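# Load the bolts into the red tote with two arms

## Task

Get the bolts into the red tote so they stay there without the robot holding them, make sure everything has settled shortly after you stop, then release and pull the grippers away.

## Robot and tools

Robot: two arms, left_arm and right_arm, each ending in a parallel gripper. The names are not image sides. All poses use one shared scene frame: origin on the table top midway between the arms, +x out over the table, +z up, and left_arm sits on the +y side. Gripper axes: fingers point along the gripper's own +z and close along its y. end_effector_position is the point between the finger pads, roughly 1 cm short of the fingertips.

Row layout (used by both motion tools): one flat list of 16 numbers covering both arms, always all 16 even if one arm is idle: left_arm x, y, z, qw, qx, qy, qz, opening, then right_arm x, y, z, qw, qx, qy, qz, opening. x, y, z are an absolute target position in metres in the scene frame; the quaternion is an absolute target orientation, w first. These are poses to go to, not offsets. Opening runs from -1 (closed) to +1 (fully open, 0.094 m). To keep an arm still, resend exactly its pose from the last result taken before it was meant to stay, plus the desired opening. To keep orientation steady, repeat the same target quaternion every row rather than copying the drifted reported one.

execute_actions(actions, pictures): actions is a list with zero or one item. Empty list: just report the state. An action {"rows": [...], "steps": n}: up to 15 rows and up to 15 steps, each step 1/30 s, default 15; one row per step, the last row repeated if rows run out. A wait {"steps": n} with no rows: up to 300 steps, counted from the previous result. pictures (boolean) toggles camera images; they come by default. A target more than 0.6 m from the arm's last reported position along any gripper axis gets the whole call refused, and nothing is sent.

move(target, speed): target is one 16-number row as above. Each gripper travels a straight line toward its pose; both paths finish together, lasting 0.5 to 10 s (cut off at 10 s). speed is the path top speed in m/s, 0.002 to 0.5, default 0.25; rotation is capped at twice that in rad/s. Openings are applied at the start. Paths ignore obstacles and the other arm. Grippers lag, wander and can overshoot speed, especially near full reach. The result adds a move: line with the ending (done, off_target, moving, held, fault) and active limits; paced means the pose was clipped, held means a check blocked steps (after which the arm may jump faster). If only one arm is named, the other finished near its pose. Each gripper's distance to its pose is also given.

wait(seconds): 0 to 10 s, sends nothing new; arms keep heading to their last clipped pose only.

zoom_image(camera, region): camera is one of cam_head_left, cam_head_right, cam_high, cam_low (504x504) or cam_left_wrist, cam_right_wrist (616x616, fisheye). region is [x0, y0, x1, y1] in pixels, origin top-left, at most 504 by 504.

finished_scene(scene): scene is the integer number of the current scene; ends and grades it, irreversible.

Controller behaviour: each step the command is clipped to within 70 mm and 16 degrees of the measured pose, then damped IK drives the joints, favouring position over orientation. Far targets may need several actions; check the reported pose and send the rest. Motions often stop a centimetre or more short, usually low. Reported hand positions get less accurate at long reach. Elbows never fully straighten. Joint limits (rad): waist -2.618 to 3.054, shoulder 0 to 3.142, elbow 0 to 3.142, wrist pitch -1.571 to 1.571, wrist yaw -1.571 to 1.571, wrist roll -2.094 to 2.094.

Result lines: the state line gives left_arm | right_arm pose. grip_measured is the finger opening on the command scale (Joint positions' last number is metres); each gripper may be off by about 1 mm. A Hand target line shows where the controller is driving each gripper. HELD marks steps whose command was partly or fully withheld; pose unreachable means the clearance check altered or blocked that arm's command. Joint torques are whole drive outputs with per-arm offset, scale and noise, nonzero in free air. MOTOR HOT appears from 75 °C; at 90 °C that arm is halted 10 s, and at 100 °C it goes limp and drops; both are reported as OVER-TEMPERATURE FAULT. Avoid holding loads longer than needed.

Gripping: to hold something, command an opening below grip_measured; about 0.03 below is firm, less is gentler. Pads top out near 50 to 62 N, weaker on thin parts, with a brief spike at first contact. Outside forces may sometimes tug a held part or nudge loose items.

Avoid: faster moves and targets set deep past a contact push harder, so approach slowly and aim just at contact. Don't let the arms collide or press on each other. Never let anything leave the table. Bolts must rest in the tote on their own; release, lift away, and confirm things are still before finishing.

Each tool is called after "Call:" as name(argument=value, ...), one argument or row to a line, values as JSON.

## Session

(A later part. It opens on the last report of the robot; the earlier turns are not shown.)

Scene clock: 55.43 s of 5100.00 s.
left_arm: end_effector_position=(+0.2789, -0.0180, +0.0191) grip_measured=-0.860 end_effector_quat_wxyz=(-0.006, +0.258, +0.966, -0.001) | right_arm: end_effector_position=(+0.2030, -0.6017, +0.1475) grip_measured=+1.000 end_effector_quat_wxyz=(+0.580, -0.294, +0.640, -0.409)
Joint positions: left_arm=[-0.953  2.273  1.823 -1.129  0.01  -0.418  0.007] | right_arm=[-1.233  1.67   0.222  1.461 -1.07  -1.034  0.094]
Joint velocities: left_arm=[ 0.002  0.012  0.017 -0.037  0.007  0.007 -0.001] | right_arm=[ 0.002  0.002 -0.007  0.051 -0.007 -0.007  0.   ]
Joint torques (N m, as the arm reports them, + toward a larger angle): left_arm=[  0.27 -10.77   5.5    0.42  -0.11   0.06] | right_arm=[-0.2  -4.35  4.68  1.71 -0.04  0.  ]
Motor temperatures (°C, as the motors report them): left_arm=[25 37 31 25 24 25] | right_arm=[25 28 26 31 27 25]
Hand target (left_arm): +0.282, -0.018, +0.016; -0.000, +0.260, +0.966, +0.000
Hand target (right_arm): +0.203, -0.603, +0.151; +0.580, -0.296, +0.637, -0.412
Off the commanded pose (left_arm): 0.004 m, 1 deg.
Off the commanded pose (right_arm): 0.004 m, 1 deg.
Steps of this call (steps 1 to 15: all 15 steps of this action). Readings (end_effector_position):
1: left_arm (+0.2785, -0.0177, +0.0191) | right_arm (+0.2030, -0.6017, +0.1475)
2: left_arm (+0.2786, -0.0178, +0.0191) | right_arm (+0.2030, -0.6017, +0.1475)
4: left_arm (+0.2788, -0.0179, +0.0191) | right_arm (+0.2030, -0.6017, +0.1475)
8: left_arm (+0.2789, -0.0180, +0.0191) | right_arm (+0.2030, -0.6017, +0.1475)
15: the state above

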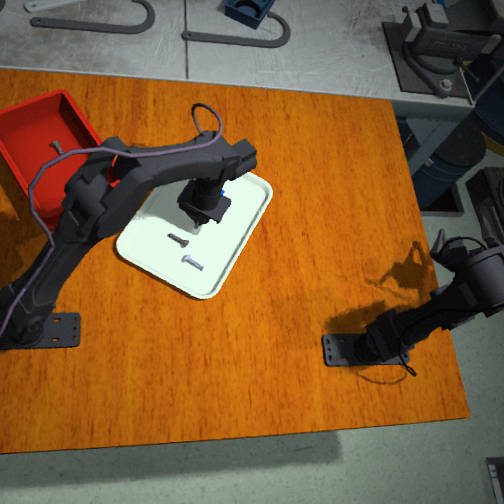

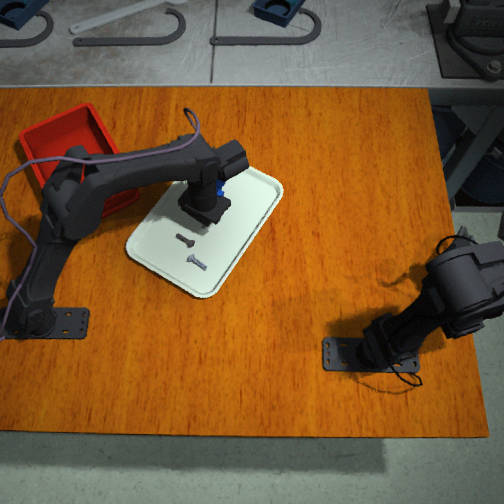

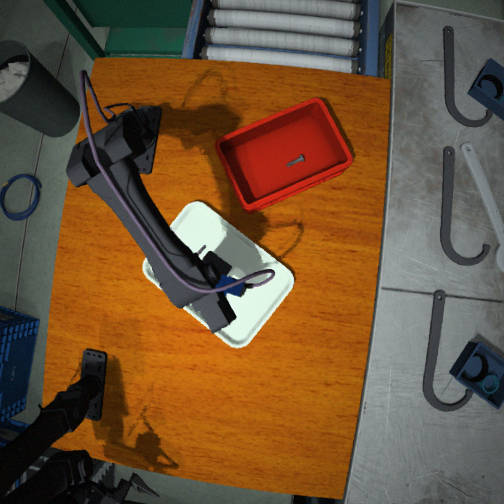

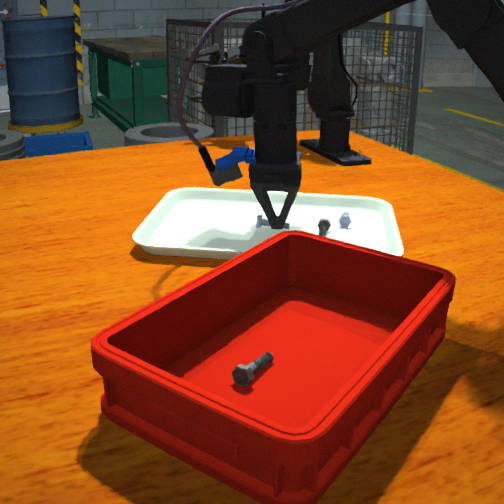

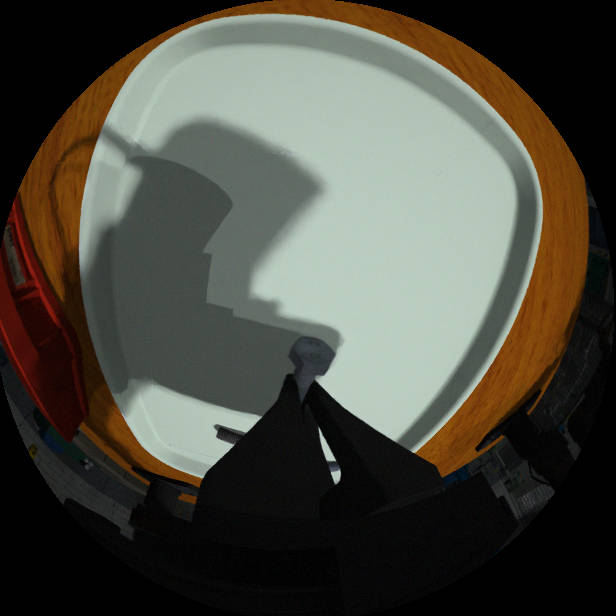

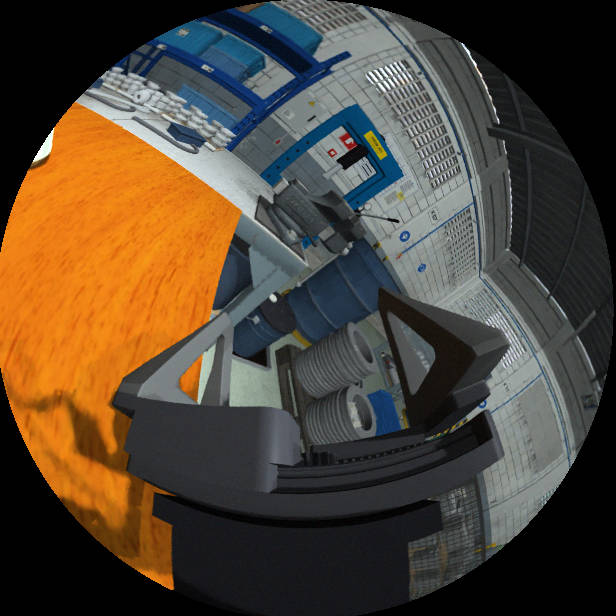

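Call:
move(
  target=[0.31,0.07,0.145,0,0.1,0.995,0,-0.89,0.203,-0.603,0.151,0.58,-0.296,0.637,-0.412,1],
)

Call:
move(
  target=[0.435,0.335,0.14,0,-0.216,0.976,0,-0.89,0.203,-0.603,0.151,0.58,-0.296,0.637,-0.412,1],
)

Call:
move(
  target=[0.435,0.338,0.022,0,-0.216,0.976,0,-0.89,0.203,-0.603,0.151,0.58,-0.296,0.637,-0.412,1],
  speed=0.12,
)

Call:
execute_actions(
  actions=[
    {"rows":[[0.435,0.338,0.022,0,-0.216,0.976,0,-0.5,0.203,-0.603,0.151,0.58,-0.296,0.637,-0.412,1]],"steps":10},
  ],
  pictures=false,
)

Call:
move(
  target=[0.425,0.325,0.15,0,0,1,0,-0.5,0.203,-0.603,0.151,0.58,-0.296,0.637,-0.412,1],
)

Call:
move(
  target=[0.25,0.09,0.13,0,0.8,0.6,0,-0.2,0.203,-0.603,0.151,0.58,-0.296,0.637,-0.412,1],
  speed=0.35,
)

Call:
move(
  target=[0.225,0.03,0.05,0,0.891,0.454,0,-0.2,0.203,-0.603,0.151,0.58,-0.296,0.637,-0.412,1],
  speed=0.15,
)

Scene clock: 68.50 s of 5100.00 s.
left_arm: end_effector_position=(+0.3081, +0.0703, +0.1298) grip_measured=-0.860 end_effector_quat_wxyz=(-0.012, +0.103, +0.995, +0.006) | right_arm: end_effector_position=(+0.2030, -0.6017, +0.1475) grip_measured=+1.000 end_effector_quat_wxyz=(+0.580, -0.294, +0.640, -0.409)
Joint positions: left_arm=[-0.759  2.06   1.926 -1.463  0.004 -0.54   0.007] | right_arm=[-1.233  1.67   0.222  1.461 -1.07  -1.034  0.094]
Joint velocities: left_arm=[-0.007 -0.012 -0.002 -0.007 -0.066 -0.007  0.001] | right_arm=[-0.002 -0.017 -0.002 -0.022 -0.051 -0.007  0.   ]
Joint torques (N m, as the arm reports them, + toward a larger angle): left_arm=[  0.02 -11.13   8.72  -0.01  -0.1   -0.04] | right_arm=[-0.19 -4.38  4.6   1.72 -0.04  0.  ]
Motor temperatures (°C, as the motors report them): left_arm=[25 37 31 25 24 25] | right_arm=[25 28 26 32 27 25]
Hand target (left_arm): +0.309, +0.072, +0.144; +0.001, +0.100, +0.995, +0.002
Hand target (right_arm): +0.203, -0.603, +0.151; +0.580, -0.296, +0.637, -0.412
Off the commanded pose (left_arm): 0.015 m, 2 deg.
Off the commanded pose (right_arm): 0.004 m, 1 deg.
After step 90, 8.73 s passed at rest.
move: off_target (left_arm)

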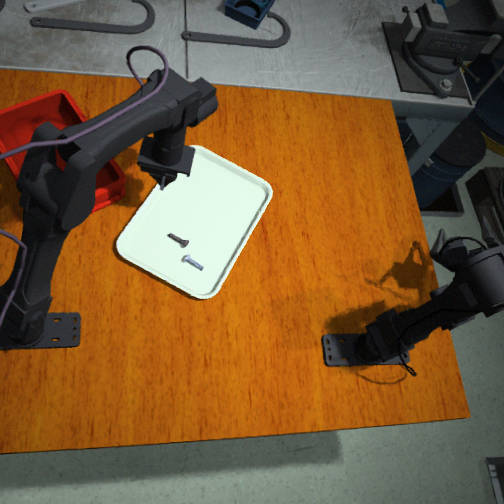

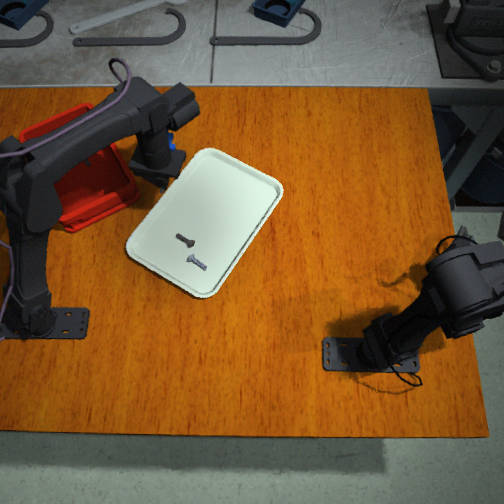

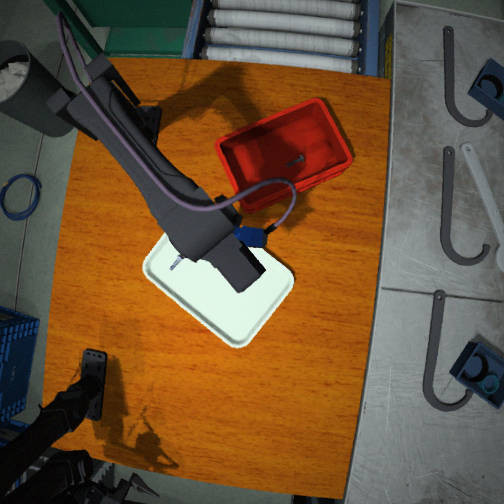

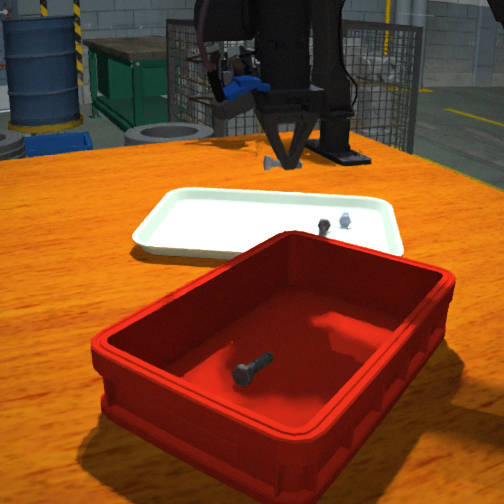

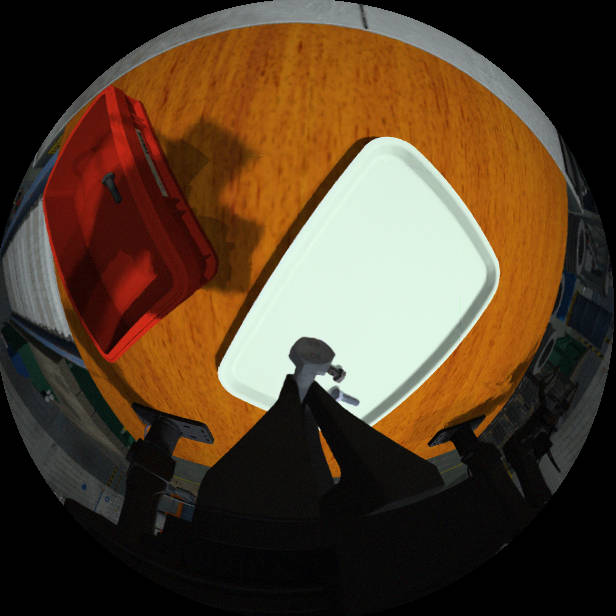

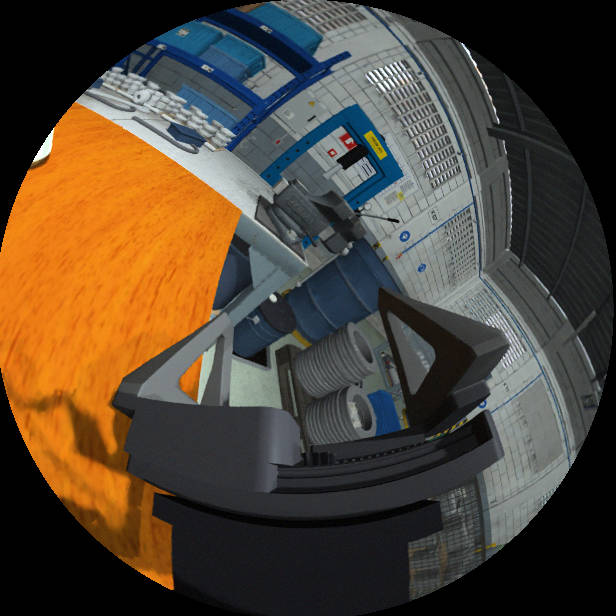

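Scene clock: 70.37 s of 5100.00 s.
left_arm: end_effector_position=(+0.4329, +0.3405, +0.1340) grip_measured=-0.860 end_effector_quat_wxyz=(+0.001, -0.222, +0.975, +0.005) | right_arm: end_effector_position=(+0.2030, -0.6017, +0.1475) grip_measured=+1.000 end_effector_quat_wxyz=(+0.580, -0.294, +0.640, -0.409)
Joint positions: left_arm=[-0.004  2.136  2.058 -1.493 -0.011 -0.438  0.007] | right_arm=[-1.233  1.67   0.222  1.461 -1.07  -1.034  0.094]
Joint velocities: left_arm=[-0.007  0.007  0.002 -0.051 -0.007  0.037  0.001] | right_arm=[ 0.007 -0.012 -0.017  0.007 -0.051  0.022  0.   ]
Joint torques (N m, as the arm reports them, + toward a larger angle): left_arm=[-0.43 -9.81  9.08  0.02 -0.1   0.11] | right_arm=[-0.14 -4.32  4.63  1.72 -0.05  0.01]
Motor temperatures (°C, as the motors report them): left_arm=[25 37 31 25 24 25] | right_arm=[25 28 26 32 27 25]
Hand target (left_arm): +0.433, +0.339, +0.140; +0.004, -0.216, +0.976, +0.007
Hand target (right_arm): +0.203, -0.603, +0.151; +0.580, -0.296, +0.637, -0.412
Off the commanded pose (left_arm): 0.008 m, 1 deg.
Off the commanded pose (right_arm): 0.004 m, 1 deg.
move: done

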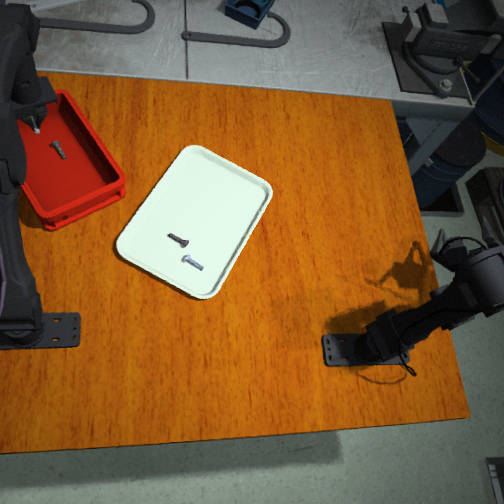

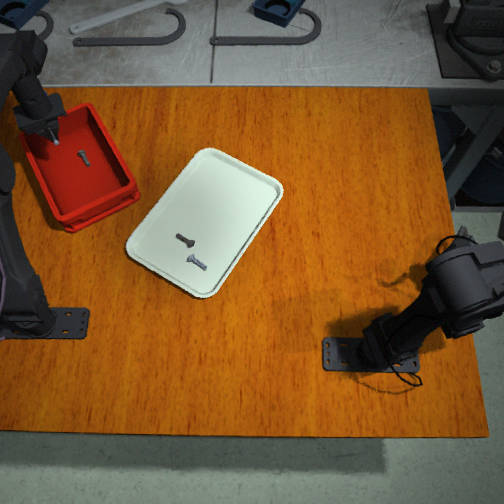

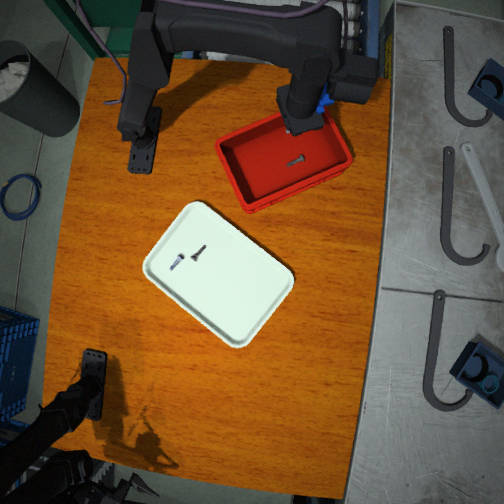

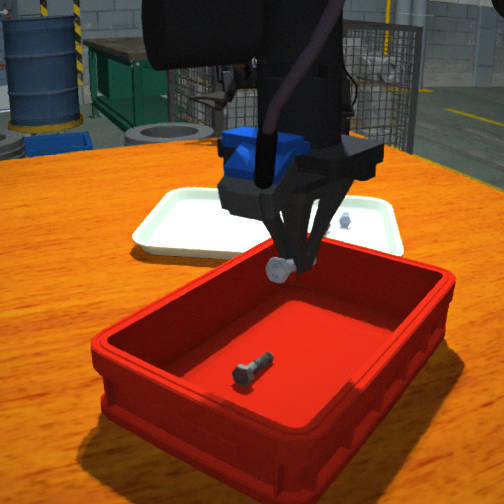

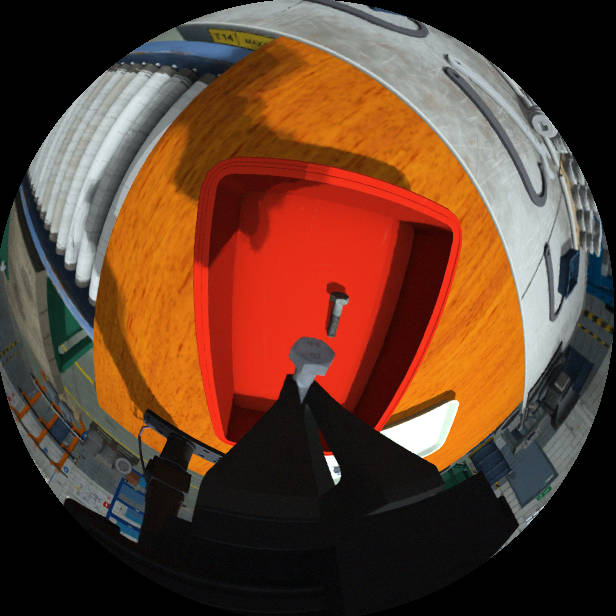

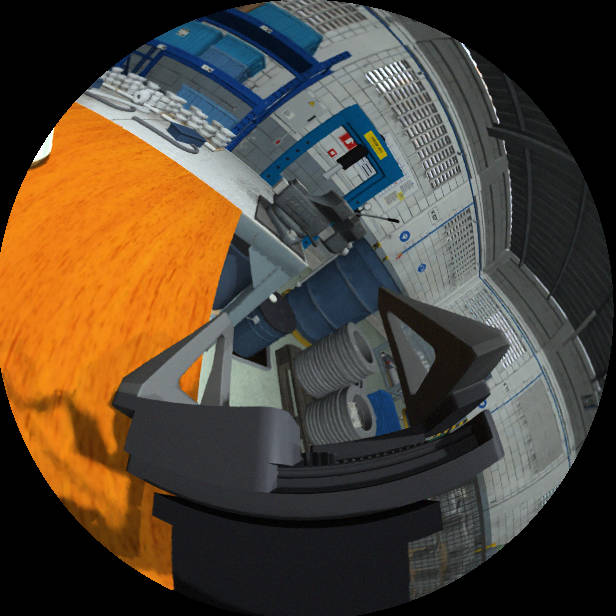

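Scene clock: 71.73 s of 5100.00 s.
left_arm: end_effector_position=(+0.4285, +0.3400, +0.0240) grip_measured=-0.860 end_effector_quat_wxyz=(-0.014, -0.219, +0.976, +0.007) | right_arm: end_effector_position=(+0.2030, -0.6017, +0.1475) grip_measured=+1.000 end_effector_quat_wxyz=(+0.580, -0.294, +0.640, -0.409)
Joint positions: left_arm=[-0.004  2.173  1.676 -1.105 -0.008 -0.432  0.007] | right_arm=[-1.233  1.67   0.222  1.461 -1.07  -1.034  0.094]
Joint velocities: left_arm=[ 0.007  0.002 -0.012 -0.007 -0.007 -0.066 -0.   ] | right_arm=[ 0.007 -0.002 -0.012 -0.007  0.007  0.037  0.   ]
Joint torques (N m, as the arm reports them, + toward a larger angle): left_arm=[ 0.02 -9.91  5.7   0.59  0.07  0.07] | right_arm=[-0.2  -4.48  4.62  1.72 -0.05 -0.01]
Motor temperatures (°C, as the motors report them): left_arm=[25 37 31 25 24 25] | right_arm=[25 28 26 32 27 25]
Hand target (left_arm): +0.436, +0.338, +0.022; -0.000, -0.216, +0.976, +0.000
Hand target (right_arm): +0.203, -0.603, +0.151; +0.580, -0.296, +0.637, -0.412
Off the commanded pose (left_arm): 0.007 m, 2 deg.
Off the commanded pose (right_arm): 0.004 m, 1 deg.
move: done

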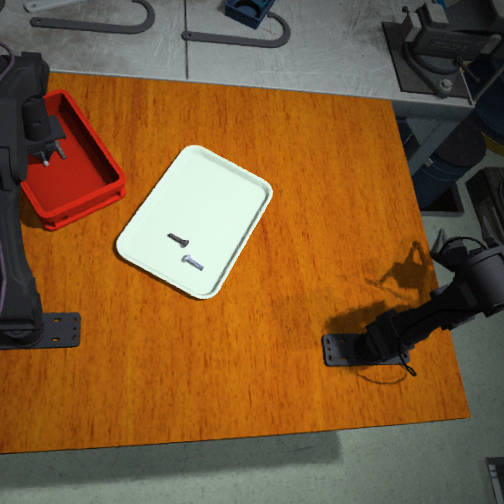

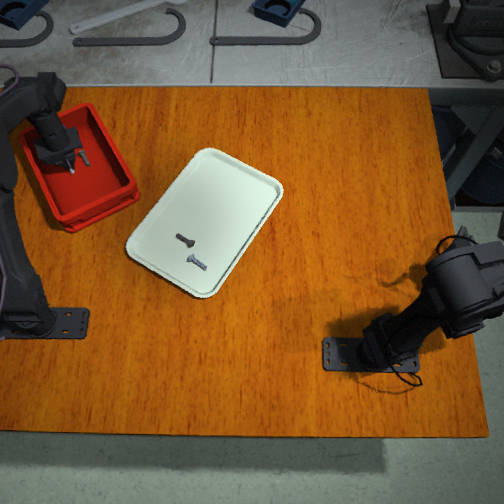

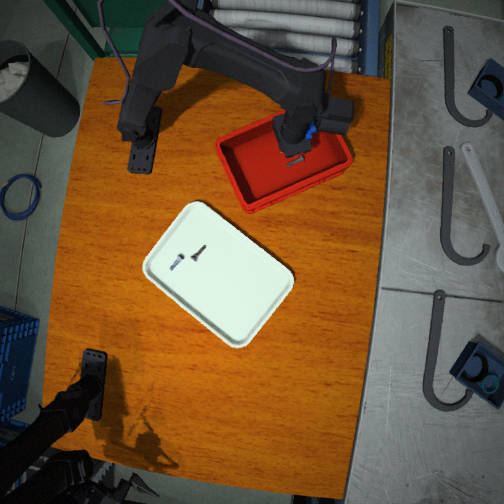

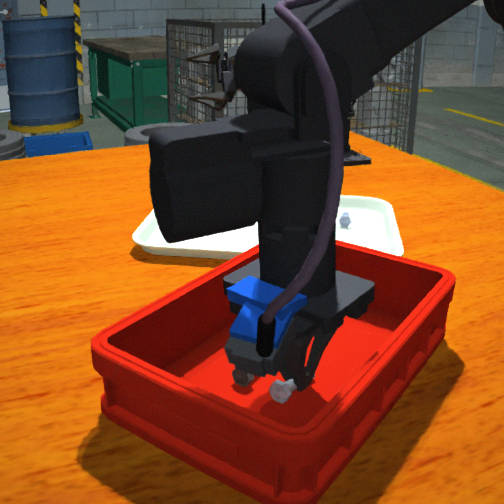

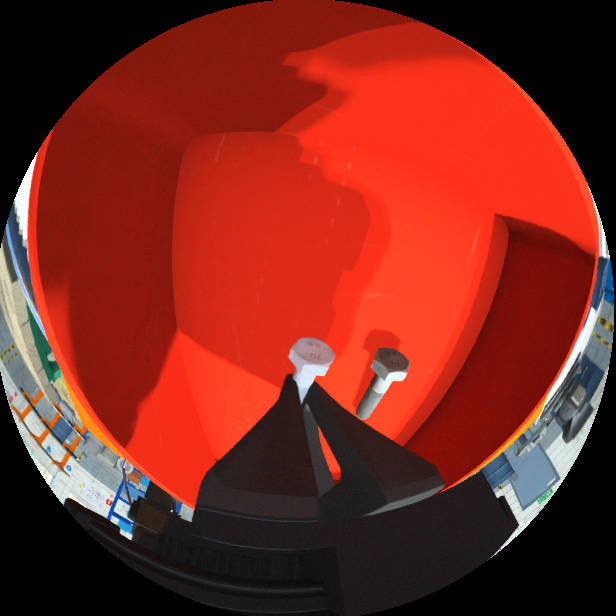

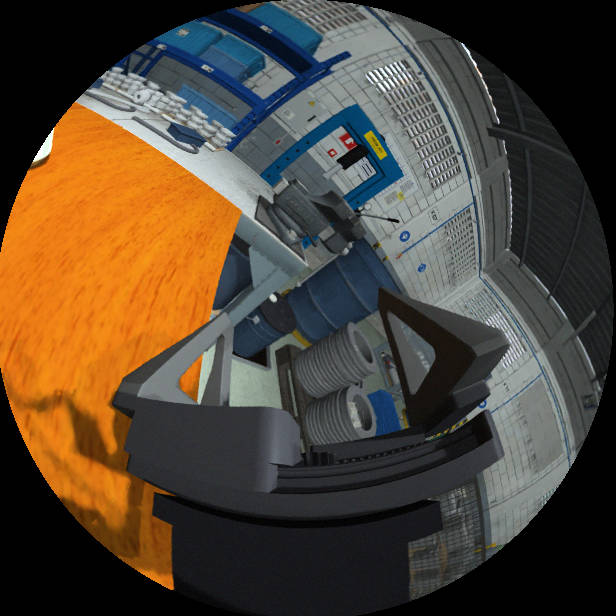

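Scene clock: 72.07 s of 5100.00 s.
left_arm: end_effector_position=(+0.4286, +0.3408, +0.0240) grip_measured=-0.503 end_effector_quat_wxyz=(-0.014, -0.219, +0.976, +0.009) | right_arm: end_effector_position=(+0.2030, -0.6017, +0.1475) grip_measured=+1.000 end_effector_quat_wxyz=(+0.580, -0.294, +0.640, -0.409)
Joint positions: left_arm=[-0.004  2.173  1.676 -1.105 -0.012 -0.432  0.023] | right_arm=[-1.233  1.67   0.222  1.461 -1.07  -1.034  0.094]
Joint velocities: left_arm=[ 0.017 -0.002  0.017  0.022 -0.051 -0.051 -0.001] | right_arm=[-0.002 -0.002 -0.017  0.007 -0.007  0.037  0.   ]
Joint torques (N m, as the arm reports them, + toward a larger angle): left_arm=[  0.16 -10.33   5.29   0.56   0.07   0.08] | right_arm=[-0.18 -4.39  4.61  1.72 -0.06  0.  ]
Motor temperatures (°C, as the motors report them): left_arm=[25 37 31 25 24 25] | right_arm=[25 28 26 32 27 25]
Hand target (left_arm): +0.435, +0.338, +0.022; -0.000, -0.216, +0.976, +0.000
Hand target (right_arm): +0.203, -0.603, +0.151; +0.580, -0.296, +0.637, -0.412
Off the commanded pose (left_arm): 0.007 m, 2 deg.
Off the commanded pose (right_arm): 0.004 m, 1 deg.
Steps of this call (steps 1 to 10: all 10 steps of this action). Readings (end_effector_position):
1: left_arm (+0.4285, +0.3400, +0.0240) | right_arm (+0.2030, -0.6017, +0.1475)
2: left_arm (+0.4286, +0.3402, +0.0240) | right_arm (+0.2030, -0.6017, +0.1475)
4: left_arm (+0.4286, +0.3407, +0.0240) | right_arm (+0.2030, -0.6017, +0.1475)
8: left_arm (+0.4286, +0.3408, +0.0240) | right_arm (+0.2030, -0.6017, +0.1475)
10: the state above

Scene clock: 73.90 s of 5100.00 s.
left_arm: end_effector_position=(+0.4236, +0.3301, +0.1383) grip_measured=-0.503 end_effector_quat_wxyz=(-0.010, -0.007, +1.000, +0.005) | right_arm: end_effector_position=(+0.2030, -0.6017, +0.1475) grip_measured=+1.000 end_effector_quat_wxyz=(+0.580, -0.294, +0.640, -0.409)
Joint positions: left_arm=[-0.029  2.117  2.046 -1.52  -0.009 -0.03   0.023] | right_arm=[-1.233  1.67   0.222  1.461 -1.07  -1.034  0.094]
Joint velocities: left_arm=[-0.017 -0.007 -0.002 -0.007  0.037  0.081 -0.   ] | right_arm=[-0.002 -0.002  0.002 -0.037  0.037  0.022  0.   ]
Joint torques (N m, as the arm reports them, + toward a larger angle): left_arm=[ -0.53 -10.65   8.91  -0.03   0.08   0.06] | right_arm=[-0.14 -4.32  4.68  1.74 -0.04  0.01]
Motor temperatures (°C, as the motors report them): left_arm=[25 37 31 25 24 25] | right_arm=[25 28 26 32 27 25]
Hand target (left_arm): +0.424, +0.325, +0.150; +0.000, +0.000, +1.000, -0.000
Hand target (right_arm): +0.203, -0.603, +0.151; +0.580, -0.296, +0.637, -0.412
Off the commanded pose (left_arm): 0.013 m, 2 deg.
Off the commanded pose (right_arm): 0.004 m, 1 deg.
move: off_target (left_arm)

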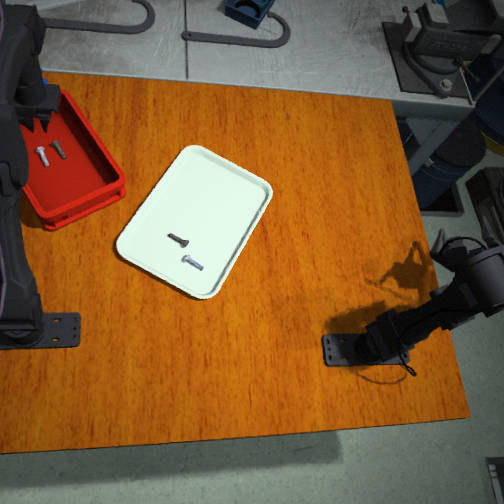

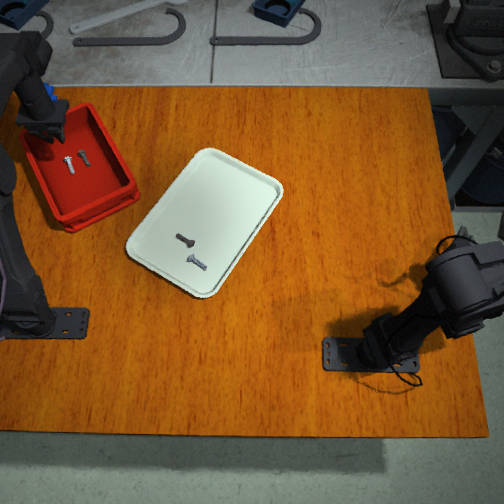

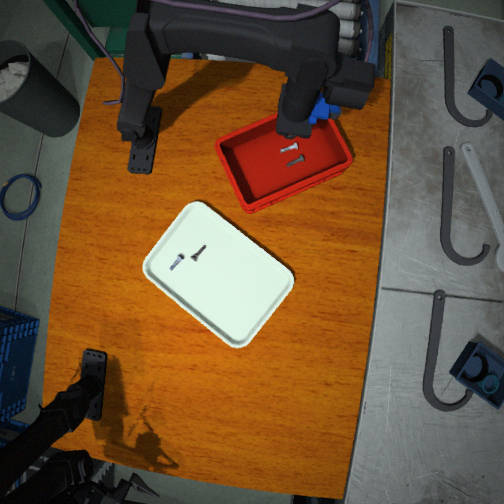

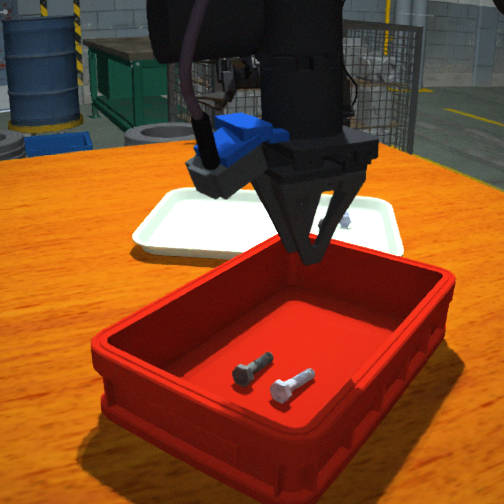

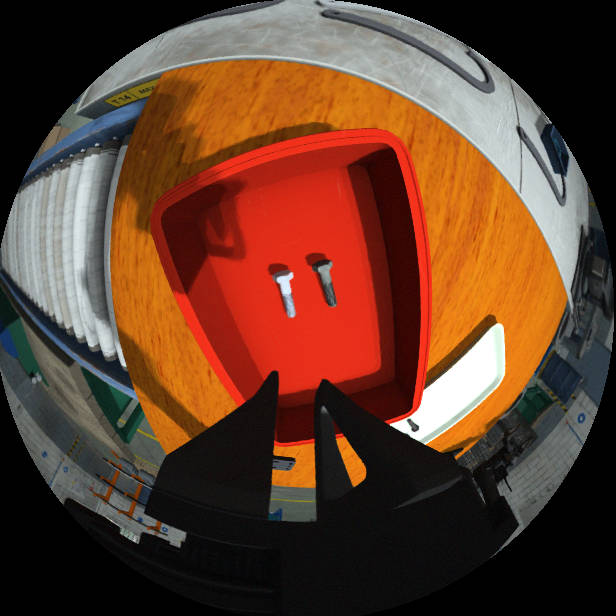

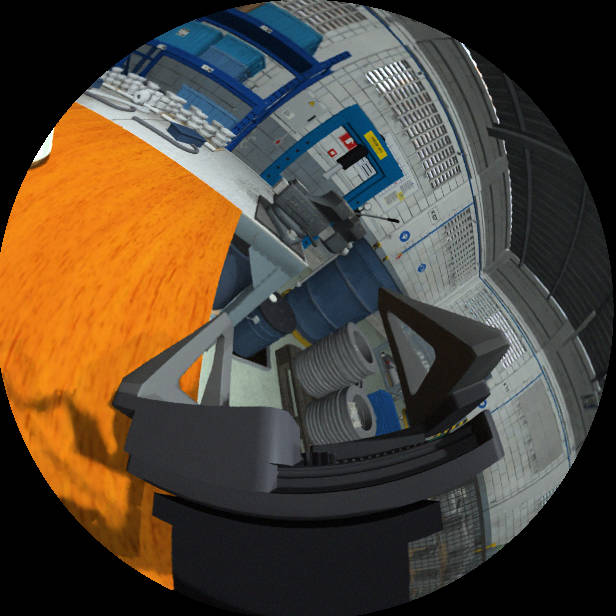

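Scene clock: 77.13 s of 5100.00 s.
left_arm: end_effector_position=(+0.2486, +0.0926, +0.1222) grip_measured=-0.203 end_effector_quat_wxyz=(-0.017, +0.797, +0.604, -0.004) | right_arm: end_effector_position=(+0.2030, -0.6017, +0.1475) grip_measured=+1.000 end_effector_quat_wxyz=(+0.580, -0.294, +0.640, -0.409)
Joint positions: left_arm=[-0.833  1.826  1.572 -1.351  0.004  1.025  0.037] | right_arm=[-1.233  1.67   0.222  1.461 -1.07  -1.034  0.094]
Joint velocities: left_arm=[-0.007  0.017 -0.017 -0.007 -0.022  0.007 -0.   ] | right_arm=[ 0.002 -0.007  0.012 -0.081 -0.007 -0.037  0.   ]
Joint torques (N m, as the arm reports them, + toward a larger angle): left_arm=[ 0.06 -8.58  7.42  0.34  0.06  0.08] | right_arm=[-0.18 -4.42  4.68  1.71 -0.05  0.01]
Motor temperatures (°C, as the motors report them): left_arm=[25 37 31 25 24 25] | right_arm=[25 28 26 32 27 25]
Hand target (left_arm): +0.251, +0.086, +0.130; +0.005, +0.800, +0.600, -0.007
Hand target (right_arm): +0.203, -0.603, +0.151; +0.580, -0.296, +0.637, -0.412
Off the commanded pose (left_arm): 0.008 m, 2 deg.
Off the commanded pose (right_arm): 0.004 m, 1 deg.
move: done

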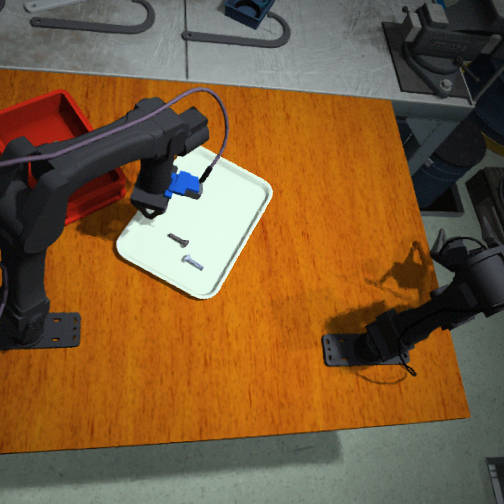

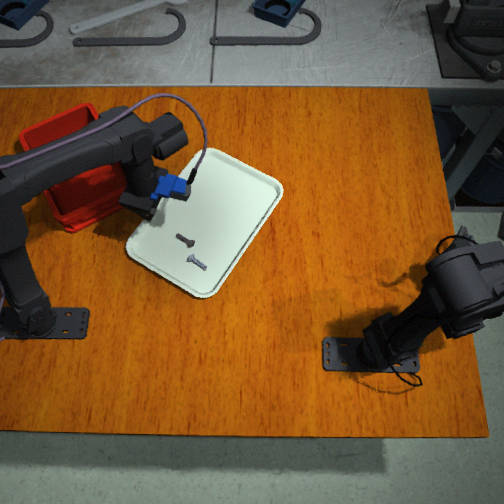

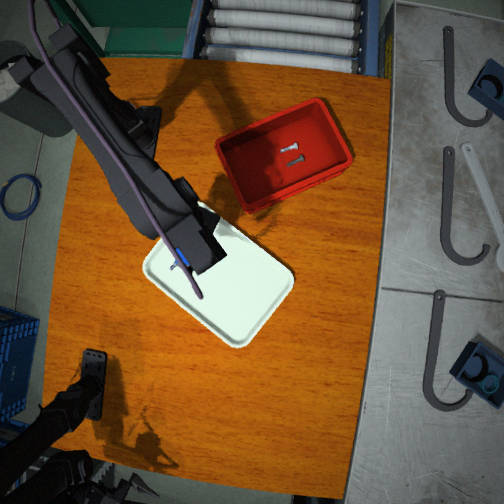

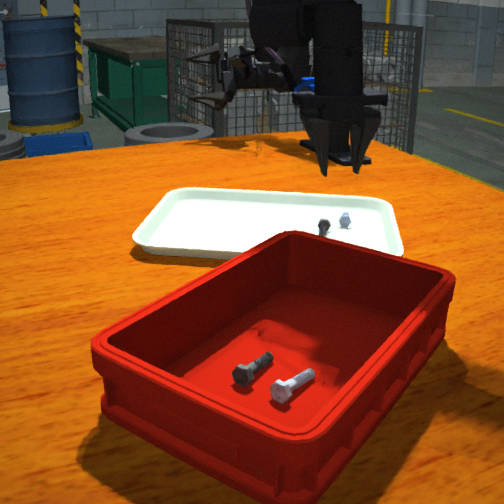

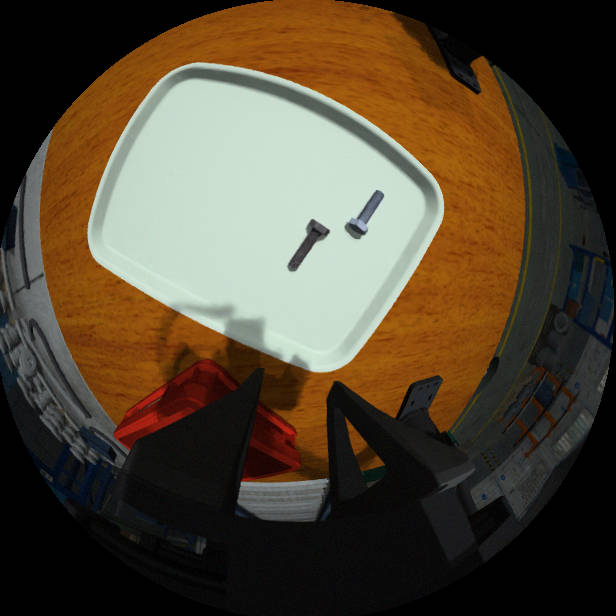

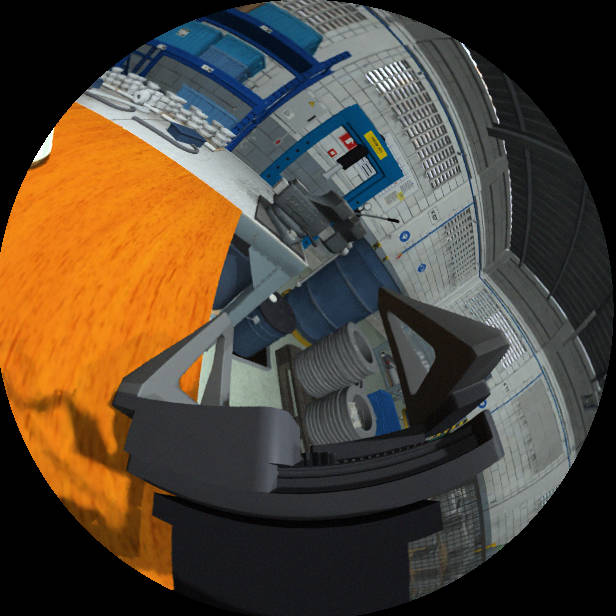

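Scene clock: 78.80 s of 5100.00 s.
left_arm: end_effector_position=(+0.2259, +0.0316, +0.0540) grip_measured=-0.203 end_effector_quat_wxyz=(-0.002, +0.888, +0.459, -0.002) | right_arm: end_effector_position=(+0.2030, -0.6017, +0.1475) grip_measured=+1.000 end_effector_quat_wxyz=(+0.580, -0.294, +0.640, -0.409)
Joint positions: left_arm=[-0.993  1.961  1.48  -1.094  0.004  1.207  0.037] | right_arm=[-1.233  1.67   0.222  1.461 -1.07  -1.034  0.094]
Joint velocities: left_arm=[ 0.007  0.012 -0.002 -0.007  0.022  0.007 -0.   ] | right_arm=[ 0.017 -0.002 -0.007 -0.022  0.007  0.022  0.   ]
Joint torques (N m, as the arm reports them, + toward a larger angle): left_arm=[-0.36 -7.94  5.7   0.39 -0.09  0.01] | right_arm=[-0.19 -4.49  4.62  1.74 -0.05  0.02]
Motor temperatures (°C, as the motors report them): left_arm=[25 37 31 25 24 25] | right_arm=[25 28 26 32 27 25]
Hand target (left_arm): +0.225, +0.029, +0.050; +0.000, +0.891, +0.454, -0.002
Hand target (right_arm): +0.203, -0.603, +0.151; +0.580, -0.296, +0.637, -0.412
Off the commanded pose (left_arm): 0.004 m, 1 deg.
Off the commanded pose (right_arm): 0.004 m, 1 deg.
move: done

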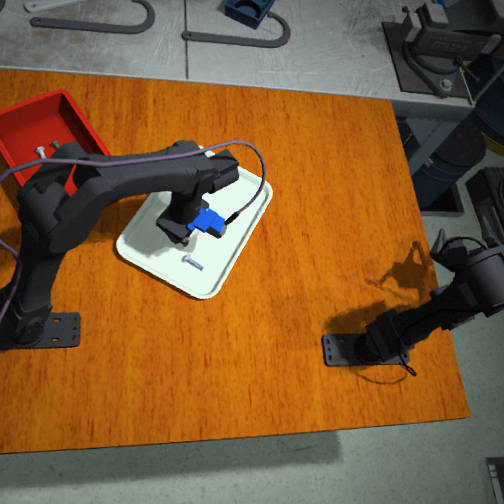

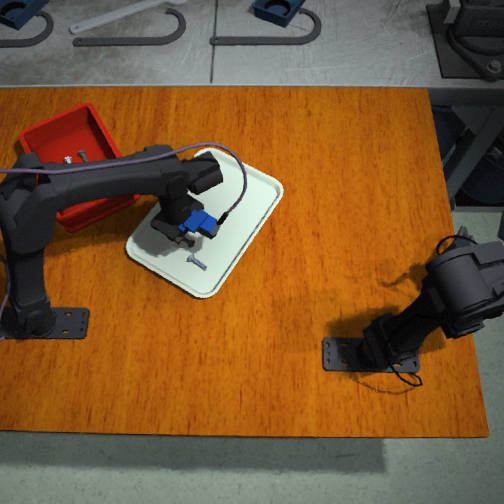

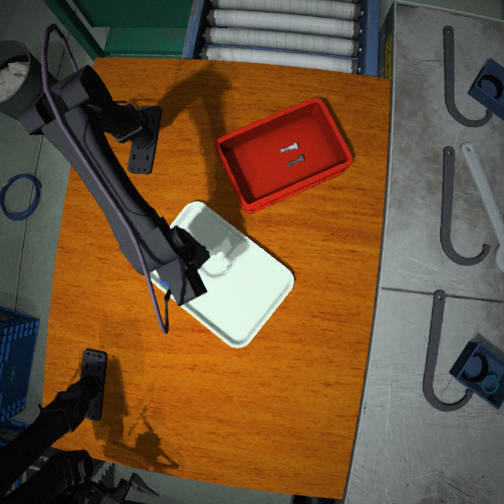

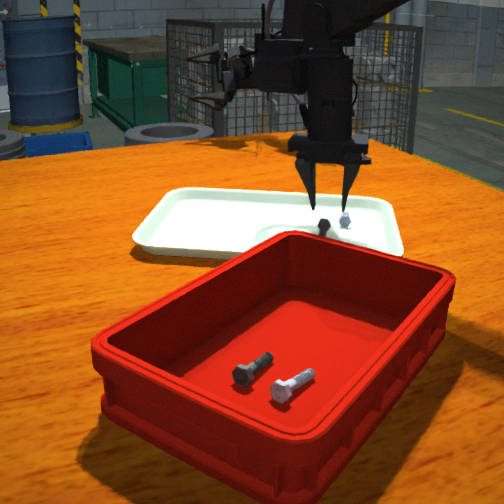

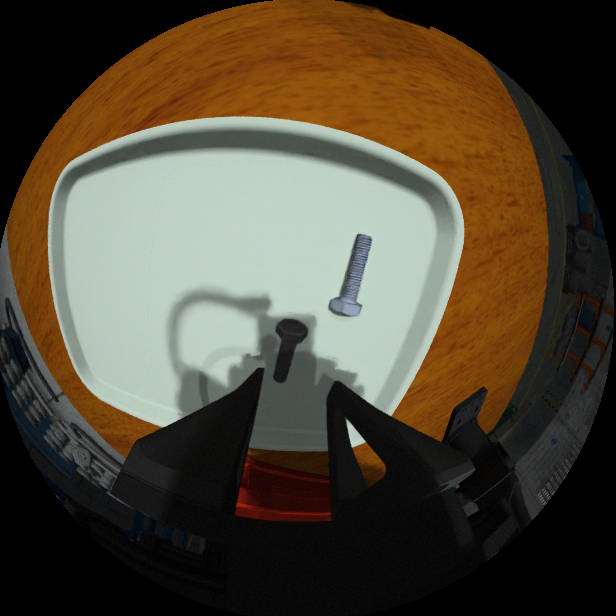

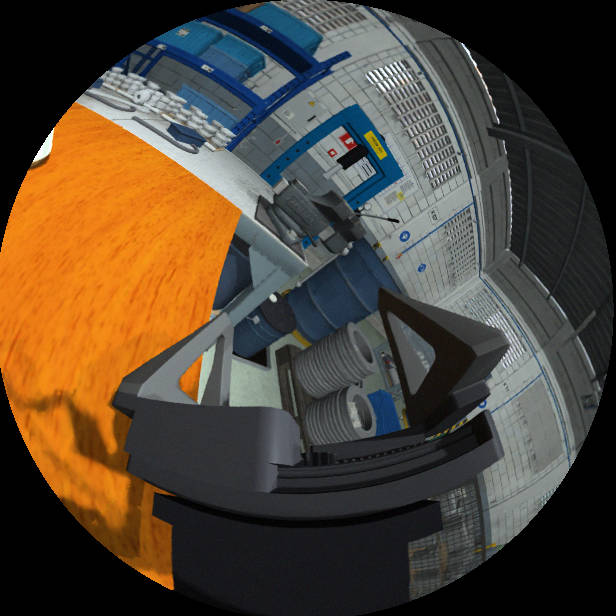

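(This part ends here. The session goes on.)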